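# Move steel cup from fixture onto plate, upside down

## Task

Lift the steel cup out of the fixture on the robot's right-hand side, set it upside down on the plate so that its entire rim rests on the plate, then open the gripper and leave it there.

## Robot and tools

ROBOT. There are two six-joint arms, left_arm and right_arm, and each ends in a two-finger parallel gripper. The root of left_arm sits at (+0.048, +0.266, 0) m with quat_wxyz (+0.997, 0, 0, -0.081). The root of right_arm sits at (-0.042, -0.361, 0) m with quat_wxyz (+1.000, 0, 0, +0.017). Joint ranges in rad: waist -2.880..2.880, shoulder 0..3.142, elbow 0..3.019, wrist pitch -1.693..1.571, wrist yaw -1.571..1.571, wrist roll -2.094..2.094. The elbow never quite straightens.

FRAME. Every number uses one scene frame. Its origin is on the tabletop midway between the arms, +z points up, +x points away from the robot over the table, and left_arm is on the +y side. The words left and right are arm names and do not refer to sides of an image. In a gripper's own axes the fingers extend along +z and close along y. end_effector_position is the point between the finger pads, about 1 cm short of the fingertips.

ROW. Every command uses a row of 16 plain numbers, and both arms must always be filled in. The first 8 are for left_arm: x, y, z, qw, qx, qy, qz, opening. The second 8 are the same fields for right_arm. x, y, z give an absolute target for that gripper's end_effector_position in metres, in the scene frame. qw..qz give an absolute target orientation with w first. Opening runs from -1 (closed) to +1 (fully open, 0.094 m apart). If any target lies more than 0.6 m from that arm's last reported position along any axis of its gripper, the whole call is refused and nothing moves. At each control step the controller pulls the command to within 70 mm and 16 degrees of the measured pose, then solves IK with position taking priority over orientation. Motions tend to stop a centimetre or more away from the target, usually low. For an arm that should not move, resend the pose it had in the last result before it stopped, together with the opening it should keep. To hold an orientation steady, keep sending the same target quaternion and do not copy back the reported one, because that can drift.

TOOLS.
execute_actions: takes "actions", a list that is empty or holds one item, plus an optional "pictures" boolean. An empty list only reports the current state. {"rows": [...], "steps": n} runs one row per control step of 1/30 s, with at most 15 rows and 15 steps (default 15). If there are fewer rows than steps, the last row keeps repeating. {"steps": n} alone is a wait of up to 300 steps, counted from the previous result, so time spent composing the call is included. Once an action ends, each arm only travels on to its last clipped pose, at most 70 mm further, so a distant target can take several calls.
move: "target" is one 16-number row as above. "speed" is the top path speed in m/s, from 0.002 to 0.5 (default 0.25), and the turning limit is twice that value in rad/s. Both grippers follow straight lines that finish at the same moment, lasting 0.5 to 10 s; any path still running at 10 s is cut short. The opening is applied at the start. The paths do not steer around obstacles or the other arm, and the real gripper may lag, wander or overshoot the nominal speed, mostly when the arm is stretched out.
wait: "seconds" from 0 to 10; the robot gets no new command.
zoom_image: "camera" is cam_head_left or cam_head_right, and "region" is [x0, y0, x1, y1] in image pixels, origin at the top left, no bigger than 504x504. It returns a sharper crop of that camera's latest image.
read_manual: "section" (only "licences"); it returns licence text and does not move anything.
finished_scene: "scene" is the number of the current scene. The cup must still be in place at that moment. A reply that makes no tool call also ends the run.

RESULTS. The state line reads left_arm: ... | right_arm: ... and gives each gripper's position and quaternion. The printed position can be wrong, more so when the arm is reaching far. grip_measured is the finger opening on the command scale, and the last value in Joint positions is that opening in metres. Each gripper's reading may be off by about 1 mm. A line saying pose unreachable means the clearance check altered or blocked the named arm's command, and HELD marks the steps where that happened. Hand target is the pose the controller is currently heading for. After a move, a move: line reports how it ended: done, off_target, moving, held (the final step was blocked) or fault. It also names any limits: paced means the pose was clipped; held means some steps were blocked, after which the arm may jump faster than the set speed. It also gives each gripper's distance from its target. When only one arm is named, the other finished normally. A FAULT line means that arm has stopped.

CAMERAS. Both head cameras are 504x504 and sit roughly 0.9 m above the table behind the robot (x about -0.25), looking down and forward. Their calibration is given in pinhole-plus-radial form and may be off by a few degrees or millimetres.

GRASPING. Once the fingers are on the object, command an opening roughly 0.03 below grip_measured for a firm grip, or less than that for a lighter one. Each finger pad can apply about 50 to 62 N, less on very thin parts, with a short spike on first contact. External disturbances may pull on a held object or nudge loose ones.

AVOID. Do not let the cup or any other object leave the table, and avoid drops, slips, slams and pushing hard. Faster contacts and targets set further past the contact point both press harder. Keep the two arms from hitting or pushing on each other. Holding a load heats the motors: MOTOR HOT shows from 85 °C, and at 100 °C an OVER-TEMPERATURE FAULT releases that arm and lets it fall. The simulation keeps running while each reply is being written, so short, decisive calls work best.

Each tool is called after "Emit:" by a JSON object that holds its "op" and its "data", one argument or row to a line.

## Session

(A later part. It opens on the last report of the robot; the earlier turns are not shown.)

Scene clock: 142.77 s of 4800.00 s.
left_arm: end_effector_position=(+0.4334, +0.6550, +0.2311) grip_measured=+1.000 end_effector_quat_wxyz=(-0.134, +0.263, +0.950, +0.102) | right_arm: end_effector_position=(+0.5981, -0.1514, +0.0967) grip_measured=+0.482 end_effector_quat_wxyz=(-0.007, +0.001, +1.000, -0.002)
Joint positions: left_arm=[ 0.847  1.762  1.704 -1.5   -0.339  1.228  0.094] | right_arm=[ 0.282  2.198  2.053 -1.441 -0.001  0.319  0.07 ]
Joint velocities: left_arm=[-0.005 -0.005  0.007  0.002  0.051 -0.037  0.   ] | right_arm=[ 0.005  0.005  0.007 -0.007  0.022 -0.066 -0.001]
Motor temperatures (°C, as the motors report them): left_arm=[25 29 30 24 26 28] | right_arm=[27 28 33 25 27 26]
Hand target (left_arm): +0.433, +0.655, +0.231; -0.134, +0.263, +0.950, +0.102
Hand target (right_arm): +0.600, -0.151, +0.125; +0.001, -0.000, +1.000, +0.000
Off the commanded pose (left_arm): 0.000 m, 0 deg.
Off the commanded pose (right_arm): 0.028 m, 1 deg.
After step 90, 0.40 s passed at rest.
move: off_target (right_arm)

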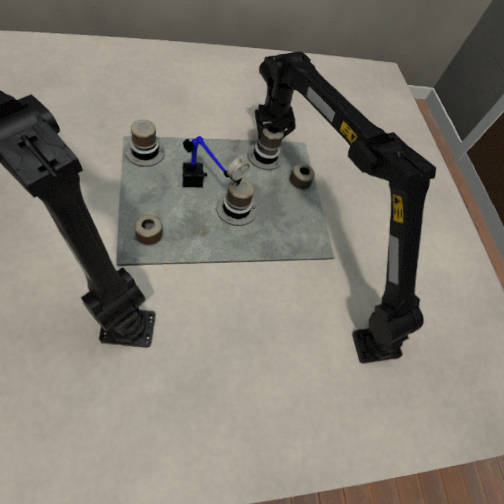

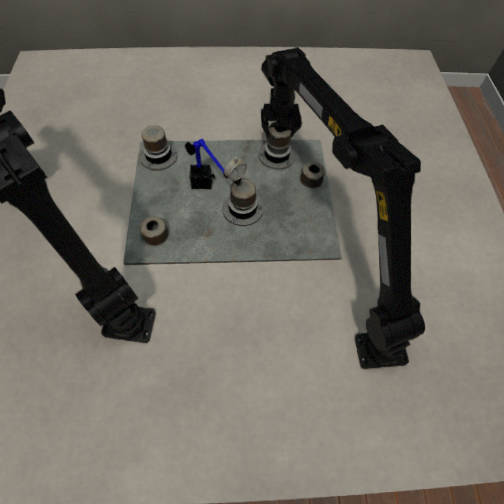

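The cup is rising with the gripper. Continue lifting.

Emit:
{"op": "move", "data": {
  "target": [0.4334,0.6550,0.2311,-0.134,0.263,0.950,0.102,1, 0.606,-0.149,0.185,0.012,0,1,0.004,0.44],
  "speed": 0.05
}}

Emit:
{"op": "zoom_image", "data": {
  "camera": "cam_head_right",
  "region": [240, 90, 320, 170]
}}

Scene clock: 147.73 s of 4800.00 s.
left_arm: end_effector_position=(+0.4334, +0.6550, +0.2311) grip_measured=+1.000 end_effector_quat_wxyz=(-0.134, +0.263, +0.950, +0.102) | right_arm: end_effector_position=(+0.5985, -0.1513, +0.1527) grip_measured=+0.482 end_effector_quat_wxyz=(-0.013, +0.001, +1.000, -0.004)
Joint positions: left_arm=[ 0.847  1.762  1.704 -1.5   -0.339  1.228  0.094] | right_arm=[ 0.282  2.197  2.199 -1.601 -0.001  0.319  0.07 ]
Joint velocities: left_arm=[-0.005 -0.005 -0.017 -0.012 -0.022 -0.066  0.   ] | right_arm=[-0.015  0.005 -0.012 -0.002 -0.007 -0.022  0.   ]
Motor temperatures (°C, as the motors report them): left_arm=[25 29 30 24 26 28] | right_arm=[27 28 34 25 27 26]
Hand target (left_arm): +0.433, +0.655, +0.231; -0.134, +0.263, +0.950, +0.102
Hand target (right_arm): +0.606, -0.149, +0.185; +0.013, -0.000, +1.000, +0.004
Off the commanded pose (left_arm): 0.000 m, 0 deg.
Off the commanded pose (right_arm): 0.033 m, 3 deg.
move: off_target (right_arm)

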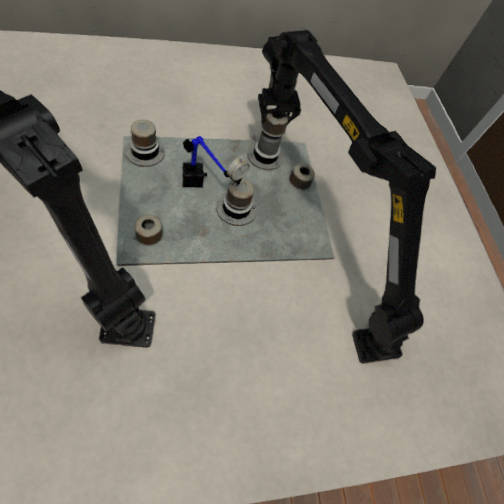

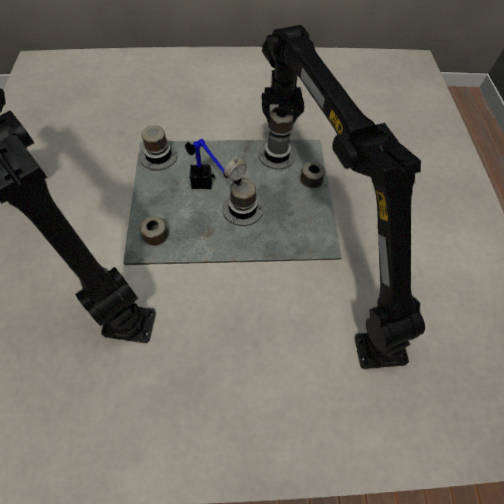

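Region (240, 90, 320, 170) of cam_head_right's 504x504 image, scaled by 6.300, with more detail than that image has.

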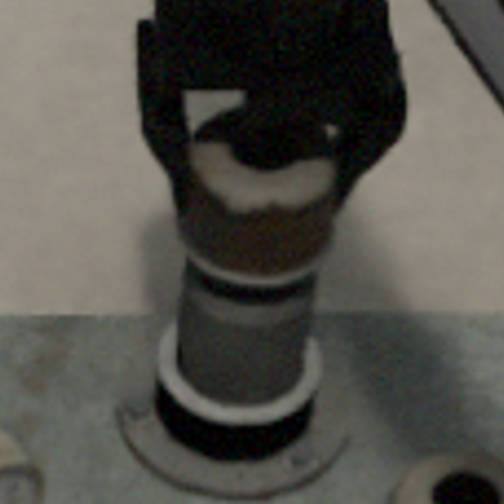

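Emit:
{"op": "move", "data": {
  "target": [0.4334,0.6550,0.2311,-0.134,0.263,0.950,0.102,1, 0.35,-0.195,0.19,0.01,0,1,0.004,0.44],
  "speed": 0.2
}}

Emit:
{"op": "move", "data": {
  "target": [0.4334,0.6550,0.2311,-0.134,0.263,0.950,0.102,1, 0.35,-0.195,0.055,0.0,0,1,0.0,0.44],
  "speed": 0.12
}}

Emit:
{"op": "zoom_image", "data": {
  "camera": "cam_head_right",
  "region": [250, 160, 350, 260]
}}

Emit:
{"op": "zoom_image", "data": {
  "camera": "cam_head_left",
  "region": [240, 160, 340, 260]
}}

Scene clock: 161.93 s of 4800.00 s.
left_arm: end_effector_position=(+0.4334, +0.6550, +0.2311) grip_measured=+1.000 end_effector_quat_wxyz=(-0.134, +0.263, +0.950, +0.102) | right_arm: end_effector_position=(+0.3441, -0.2019, +0.1872) grip_measured=+0.482 end_effector_quat_wxyz=(-0.002, -0.000, +1.000, -0.001)
Joint positions: left_arm=[ 0.847  1.762  1.704 -1.5   -0.339  1.228  0.094] | right_arm=[ 0.357  1.455  1.24  -1.36  -0.     0.391  0.07 ]
Joint velocities: left_arm=[ 0.005 -0.005 -0.007 -0.007  0.007  0.022  0.   ] | right_arm=[-0.005 -0.005 -0.022  0.002 -0.037  0.022  0.   ]
Motor temperatures (°C, as the motors report them): left_arm=[25 29 30 24 26 28] | right_arm=[27 29 35 25 27 26]
Hand target (left_arm): +0.433, +0.655, +0.231; -0.134, +0.263, +0.950, +0.102
Hand target (right_arm): +0.349, -0.194, +0.190; +0.010, -0.000, +1.000, +0.003
Off the commanded pose (left_arm): 0.000 m, 0 deg.
Off the commanded pose (right_arm): 0.010 m, 1 deg.
After step 90, 9.53 s passed at rest.
move: done

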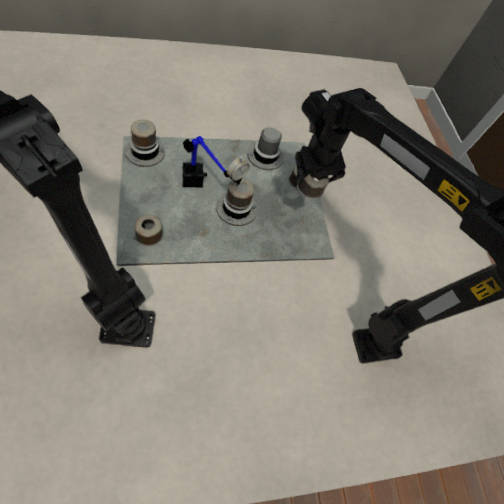

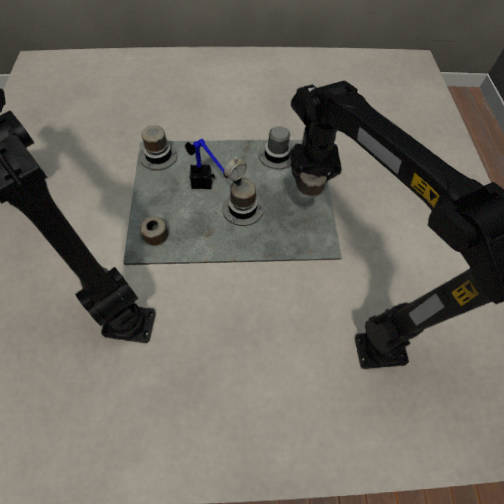

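Scene clock: 163.43 s of 4800.00 s.
left_arm: end_effector_position=(+0.4334, +0.6550, +0.2311) grip_measured=+1.000 end_effector_quat_wxyz=(-0.134, +0.263, +0.950, +0.102) | right_arm: end_effector_position=(+0.3420, -0.2028, +0.0535) grip_measured=+0.482 end_effector_quat_wxyz=(-0.012, -0.000, +1.000, -0.005)
Joint positions: left_arm=[ 0.847  1.762  1.704 -1.5   -0.339  1.228  0.094] | right_arm=[ 0.357  1.601  1.025 -1.021 -0.     0.391  0.07 ]
Joint velocities: left_arm=[-0.005 -0.015 -0.012  0.002  0.007  0.007  0.   ] | right_arm=[-0.005 -0.015  0.007 -0.007  0.022 -0.081  0.001]
Motor temperatures (°C, as the motors report them): left_arm=[25 29 30 24 26 28] | right_arm=[27 29 35 25 27 26]
Hand target (left_arm): +0.433, +0.655, +0.231; -0.134, +0.263, +0.950, +0.102
Hand target (right_arm): +0.348, -0.196, +0.056; -0.000, -0.000, +1.000, -0.000
Off the commanded pose (left_arm): 0.000 m, 0 deg.
Off the commanded pose (right_arm): 0.011 m, 1 deg.
move: off_target (right_arm)

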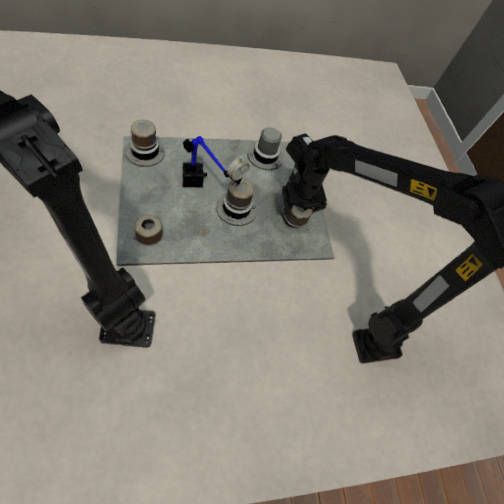

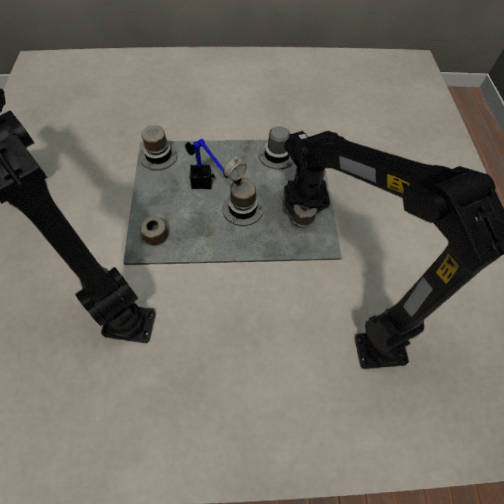

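Region (250, 160, 350, 260) of cam_head_right's 504x504 image, scaled by 5.040, with more detail than that image has.

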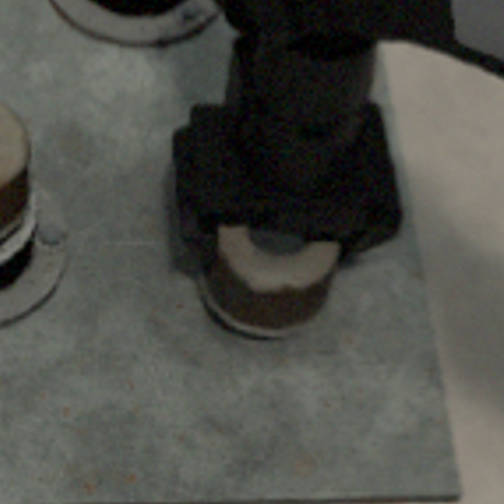

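Region (240, 160, 340, 260) of cam_head_left's 504x504 image, scaled by 5.040, with more detail than that image has.

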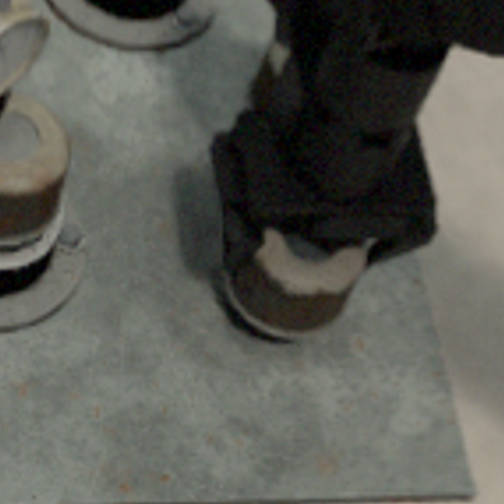

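Emit:
{"op": "move", "data": {
  "target": [0.4334,0.6550,0.2311,-0.134,0.263,0.950,0.102,1, 0.35,-0.199,0.026,0.01,0,1,0.004,0.44],
  "speed": 0.02
}}

Emit:
{"op": "zoom_image", "data": {
  "camera": "cam_head_left",
  "region": [260, 180, 330, 250]
}}

Scene clock: 170.93 s of 4800.00 s.
left_arm: end_effector_position=(+0.4334, +0.6550, +0.2311) grip_measured=+1.000 end_effector_quat_wxyz=(-0.134, +0.263, +0.950, +0.102) | right_arm: end_effector_position=(+0.3447, -0.2016, +0.0287) grip_measured=+0.482 end_effector_quat_wxyz=(+0.004, -0.000, +1.000, +0.002)
Joint positions: left_arm=[ 0.847  1.762  1.704 -1.5   -0.339  1.228  0.094] | right_arm=[ 0.357  1.628  0.981 -0.915 -0.     0.391  0.07 ]
Joint velocities: left_arm=[ 0.005 -0.005  0.002 -0.007 -0.022  0.007  0.   ] | right_arm=[-0.015 -0.005  0.012 -0.007  0.022 -0.037  0.   ]
Motor temperatures (°C, as the motors report them): left_arm=[25 29 30 24 26 28] | right_arm=[27 28 34 25 27 26]
Hand target (left_arm): +0.433, +0.655, +0.231; -0.134, +0.263, +0.950, +0.102
Hand target (right_arm): +0.350, -0.199, +0.026; +0.010, -0.000, +1.000, +0.004
Off the commanded pose (left_arm): 0.000 m, 0 deg.
Off the commanded pose (right_arm): 0.006 m, 1 deg.
After step 90, 2.80 s passed at rest.
move: done

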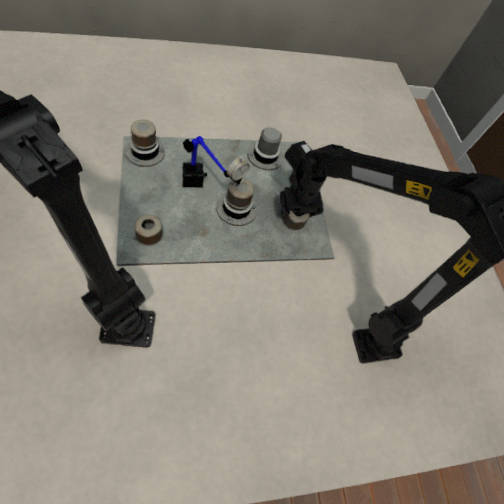

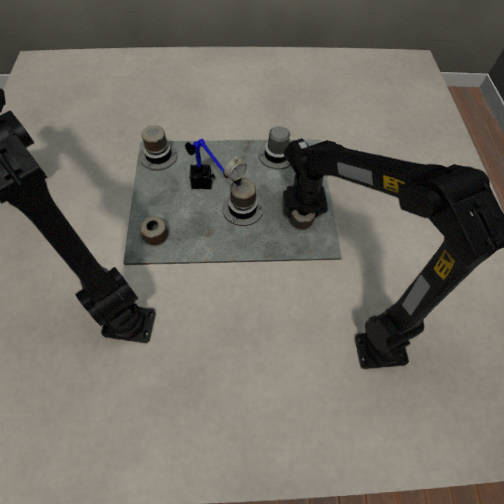

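Region (260, 180, 330, 250) of cam_head_left's 504x504 image, scaled by 7.200, with more detail than that image has.

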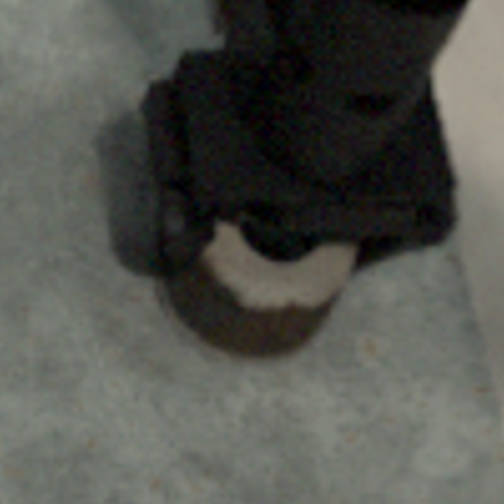

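Emit:
{"op": "move", "data": {
  "target": [0.4334,0.6550,0.2311,-0.134,0.263,0.950,0.102,1, 0.348,-0.200,0.017,0.004,0,1,0.002,0.44],
  "speed": 0.015
}}

Scene clock: 174.07 s of 4800.00 s.
left_arm: end_effector_position=(+0.4334, +0.6550, +0.2311) grip_measured=+1.000 end_effector_quat_wxyz=(-0.134, +0.263, +0.950, +0.102) | right_arm: end_effector_position=(+0.3435, -0.2022, +0.0269) grip_measured=+0.482 end_effector_quat_wxyz=(+0.003, -0.000, +1.000, +0.001)
Joint positions: left_arm=[ 0.847  1.762  1.704 -1.5   -0.339  1.228  0.094] | right_arm=[ 0.357  1.63   0.977 -0.913 -0.     0.391  0.07 ]
Joint velocities: left_arm=[ 0.005 -0.005 -0.032  0.002 -0.066 -0.022  0.   ] | right_arm=[-0.005  0.015  0.022  0.002  0.022  0.066  0.001]
Motor temperatures (°C, as the motors report them): left_arm=[25 29 30 24 26 28] | right_arm=[27 28 34 25 27 26]
Hand target (left_arm): +0.433, +0.655, +0.231; -0.134, +0.263, +0.950, +0.102
Hand target (right_arm): +0.348, -0.200, +0.017; +0.004, +0.000, +1.000, +0.002
Off the commanded pose (left_arm): 0.000 m, 0 deg.
Off the commanded pose (right_arm): 0.011 m, 0 deg.
move: off_target (right_arm)

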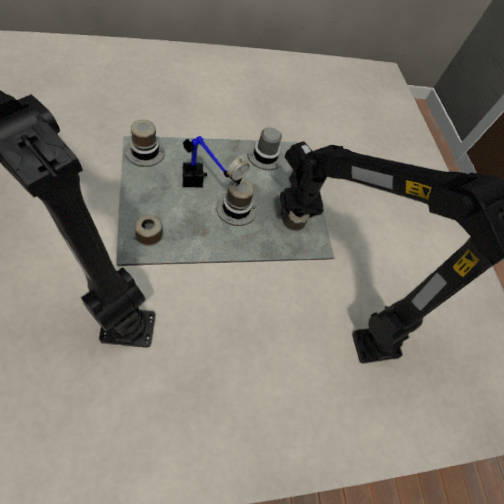

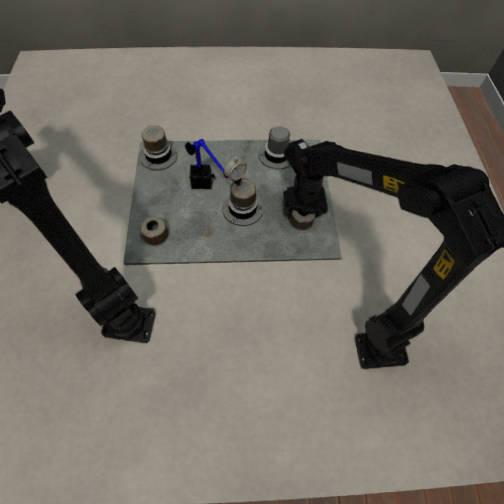

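In contact. Release and retreat.

Emit:
{"op": "move", "data": {
  "target": [0.4334,0.6550,0.2311,-0.134,0.263,0.950,0.102,1, 0.3435,-0.2022,0.028,0.003,0,1,0.001,1],
  "speed": 0.05
}}

Emit:
{"op": "move", "data": {
  "target": [0.4334,0.6550,0.2311,-0.134,0.263,0.950,0.102,1, 0.3435,-0.2022,0.12,0.003,0,1,0.001,1],
  "speed": 0.15
}}

Emit:
{"op": "zoom_image", "data": {
  "camera": "cam_head_left",
  "region": [250, 170, 340, 260]
}}

Scene clock: 178.93 s of 4800.00 s.
left_arm: end_effector_position=(+0.4334, +0.6550, +0.2311) grip_measured=+1.000 end_effector_quat_wxyz=(-0.134, +0.263, +0.950, +0.102) | right_arm: end_effector_position=(+0.3435, -0.2022, +0.0269) grip_measured=+1.000 end_effector_quat_wxyz=(+0.003, -0.000, +1.000, +0.001)
Joint positions: left_arm=[ 0.847  1.762  1.704 -1.5   -0.339  1.228  0.094] | right_arm=[ 0.357  1.63   0.977 -0.913 -0.     0.391  0.094]
Joint velocities: left_arm=[-0.024 -0.015  0.017  0.007 -0.007  0.037  0.   ] | right_arm=[-0.005 -0.005  0.007 -0.007  0.051 -0.022  0.   ]
Motor temperatures (°C, as the motors report them): left_arm=[25 29 30 24 26 28] | right_arm=[27 27 33 25 27 26]
Hand target (left_arm): +0.433, +0.655, +0.231; -0.134, +0.263, +0.950, +0.102
Hand target (right_arm): +0.344, -0.202, +0.028; +0.003, -0.000, +1.000, +0.001
Off the commanded pose (left_arm): 0.000 m, 0 deg.
Off the commanded pose (right_arm): 0.001 m, 0 deg.
After step 90, 1.17 s passed at rest.
move: done

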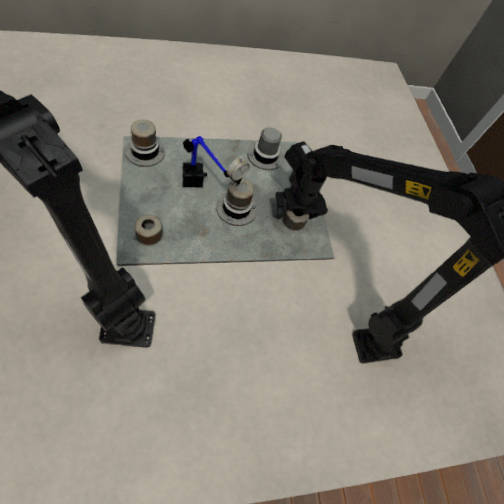

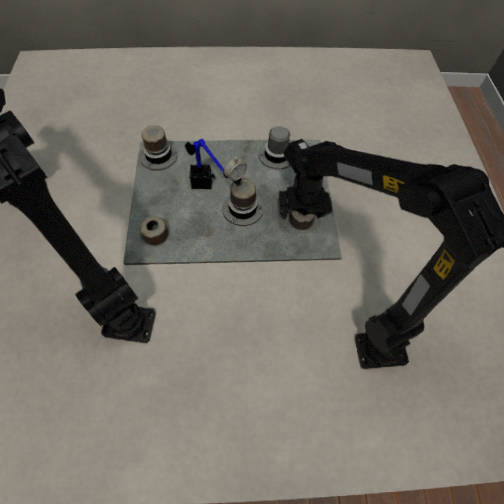

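Scene clock: 179.93 s of 4800.00 s.
left_arm: end_effector_position=(+0.4334, +0.6550, +0.2311) grip_measured=+1.000 end_effector_quat_wxyz=(-0.134, +0.263, +0.950, +0.102) | right_arm: end_effector_position=(+0.3360, -0.2052, +0.1093) grip_measured=+1.000 end_effector_quat_wxyz=(-0.003, -0.000, +1.000, -0.001)
Joint positions: left_arm=[ 0.847  1.762  1.704 -1.5   -0.339  1.228  0.094] | right_arm=[ 0.357  1.499  1.073 -1.15  -0.     0.391  0.094]
Joint velocities: left_arm=[-0.015  0.005  0.002 -0.012 -0.007  0.007  0.   ] | right_arm=[ 0.005 -0.015  0.022 -0.002 -0.022  0.022  0.   ]
Motor temperatures (°C, as the motors report them): left_arm=[25 29 30 24 26 28] | right_arm=[27 27 33 25 27 26]
Hand target (left_arm): +0.433, +0.655, +0.231; -0.134, +0.263, +0.950, +0.102
Hand target (right_arm): +0.344, -0.202, +0.119; +0.003, -0.000, +1.000, +0.001
Off the commanded pose (left_arm): 0.000 m, 0 deg.
Off the commanded pose (right_arm): 0.013 m, 1 deg.
move: off_target (right_arm)

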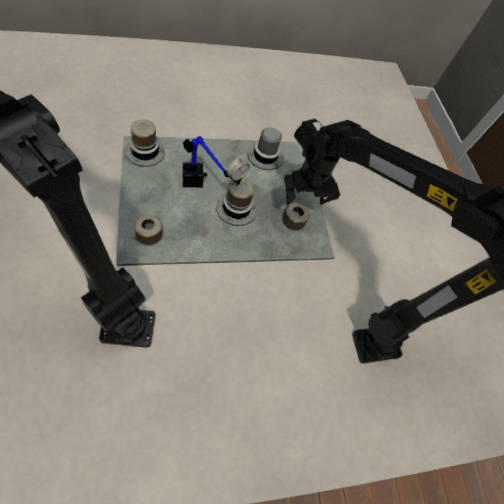

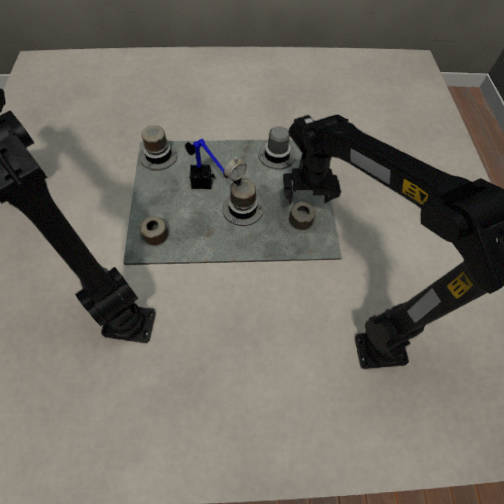

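Region (250, 170, 340, 260) of cam_head_left's 504x504 image, scaled by 5.600, with more detail than that image has.

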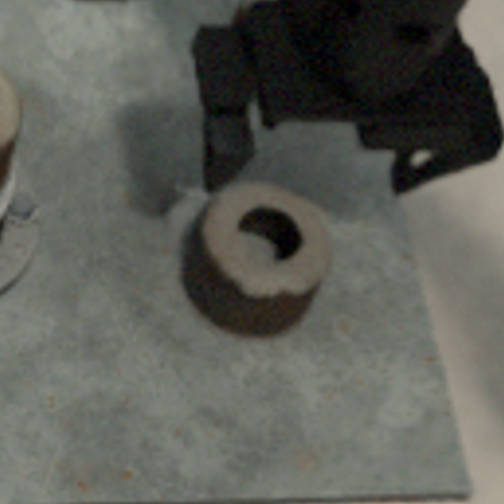

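Emit:
{"op": "finished_scene", "data": {
  "scene": 1
}}

The scene is finished: the task was done.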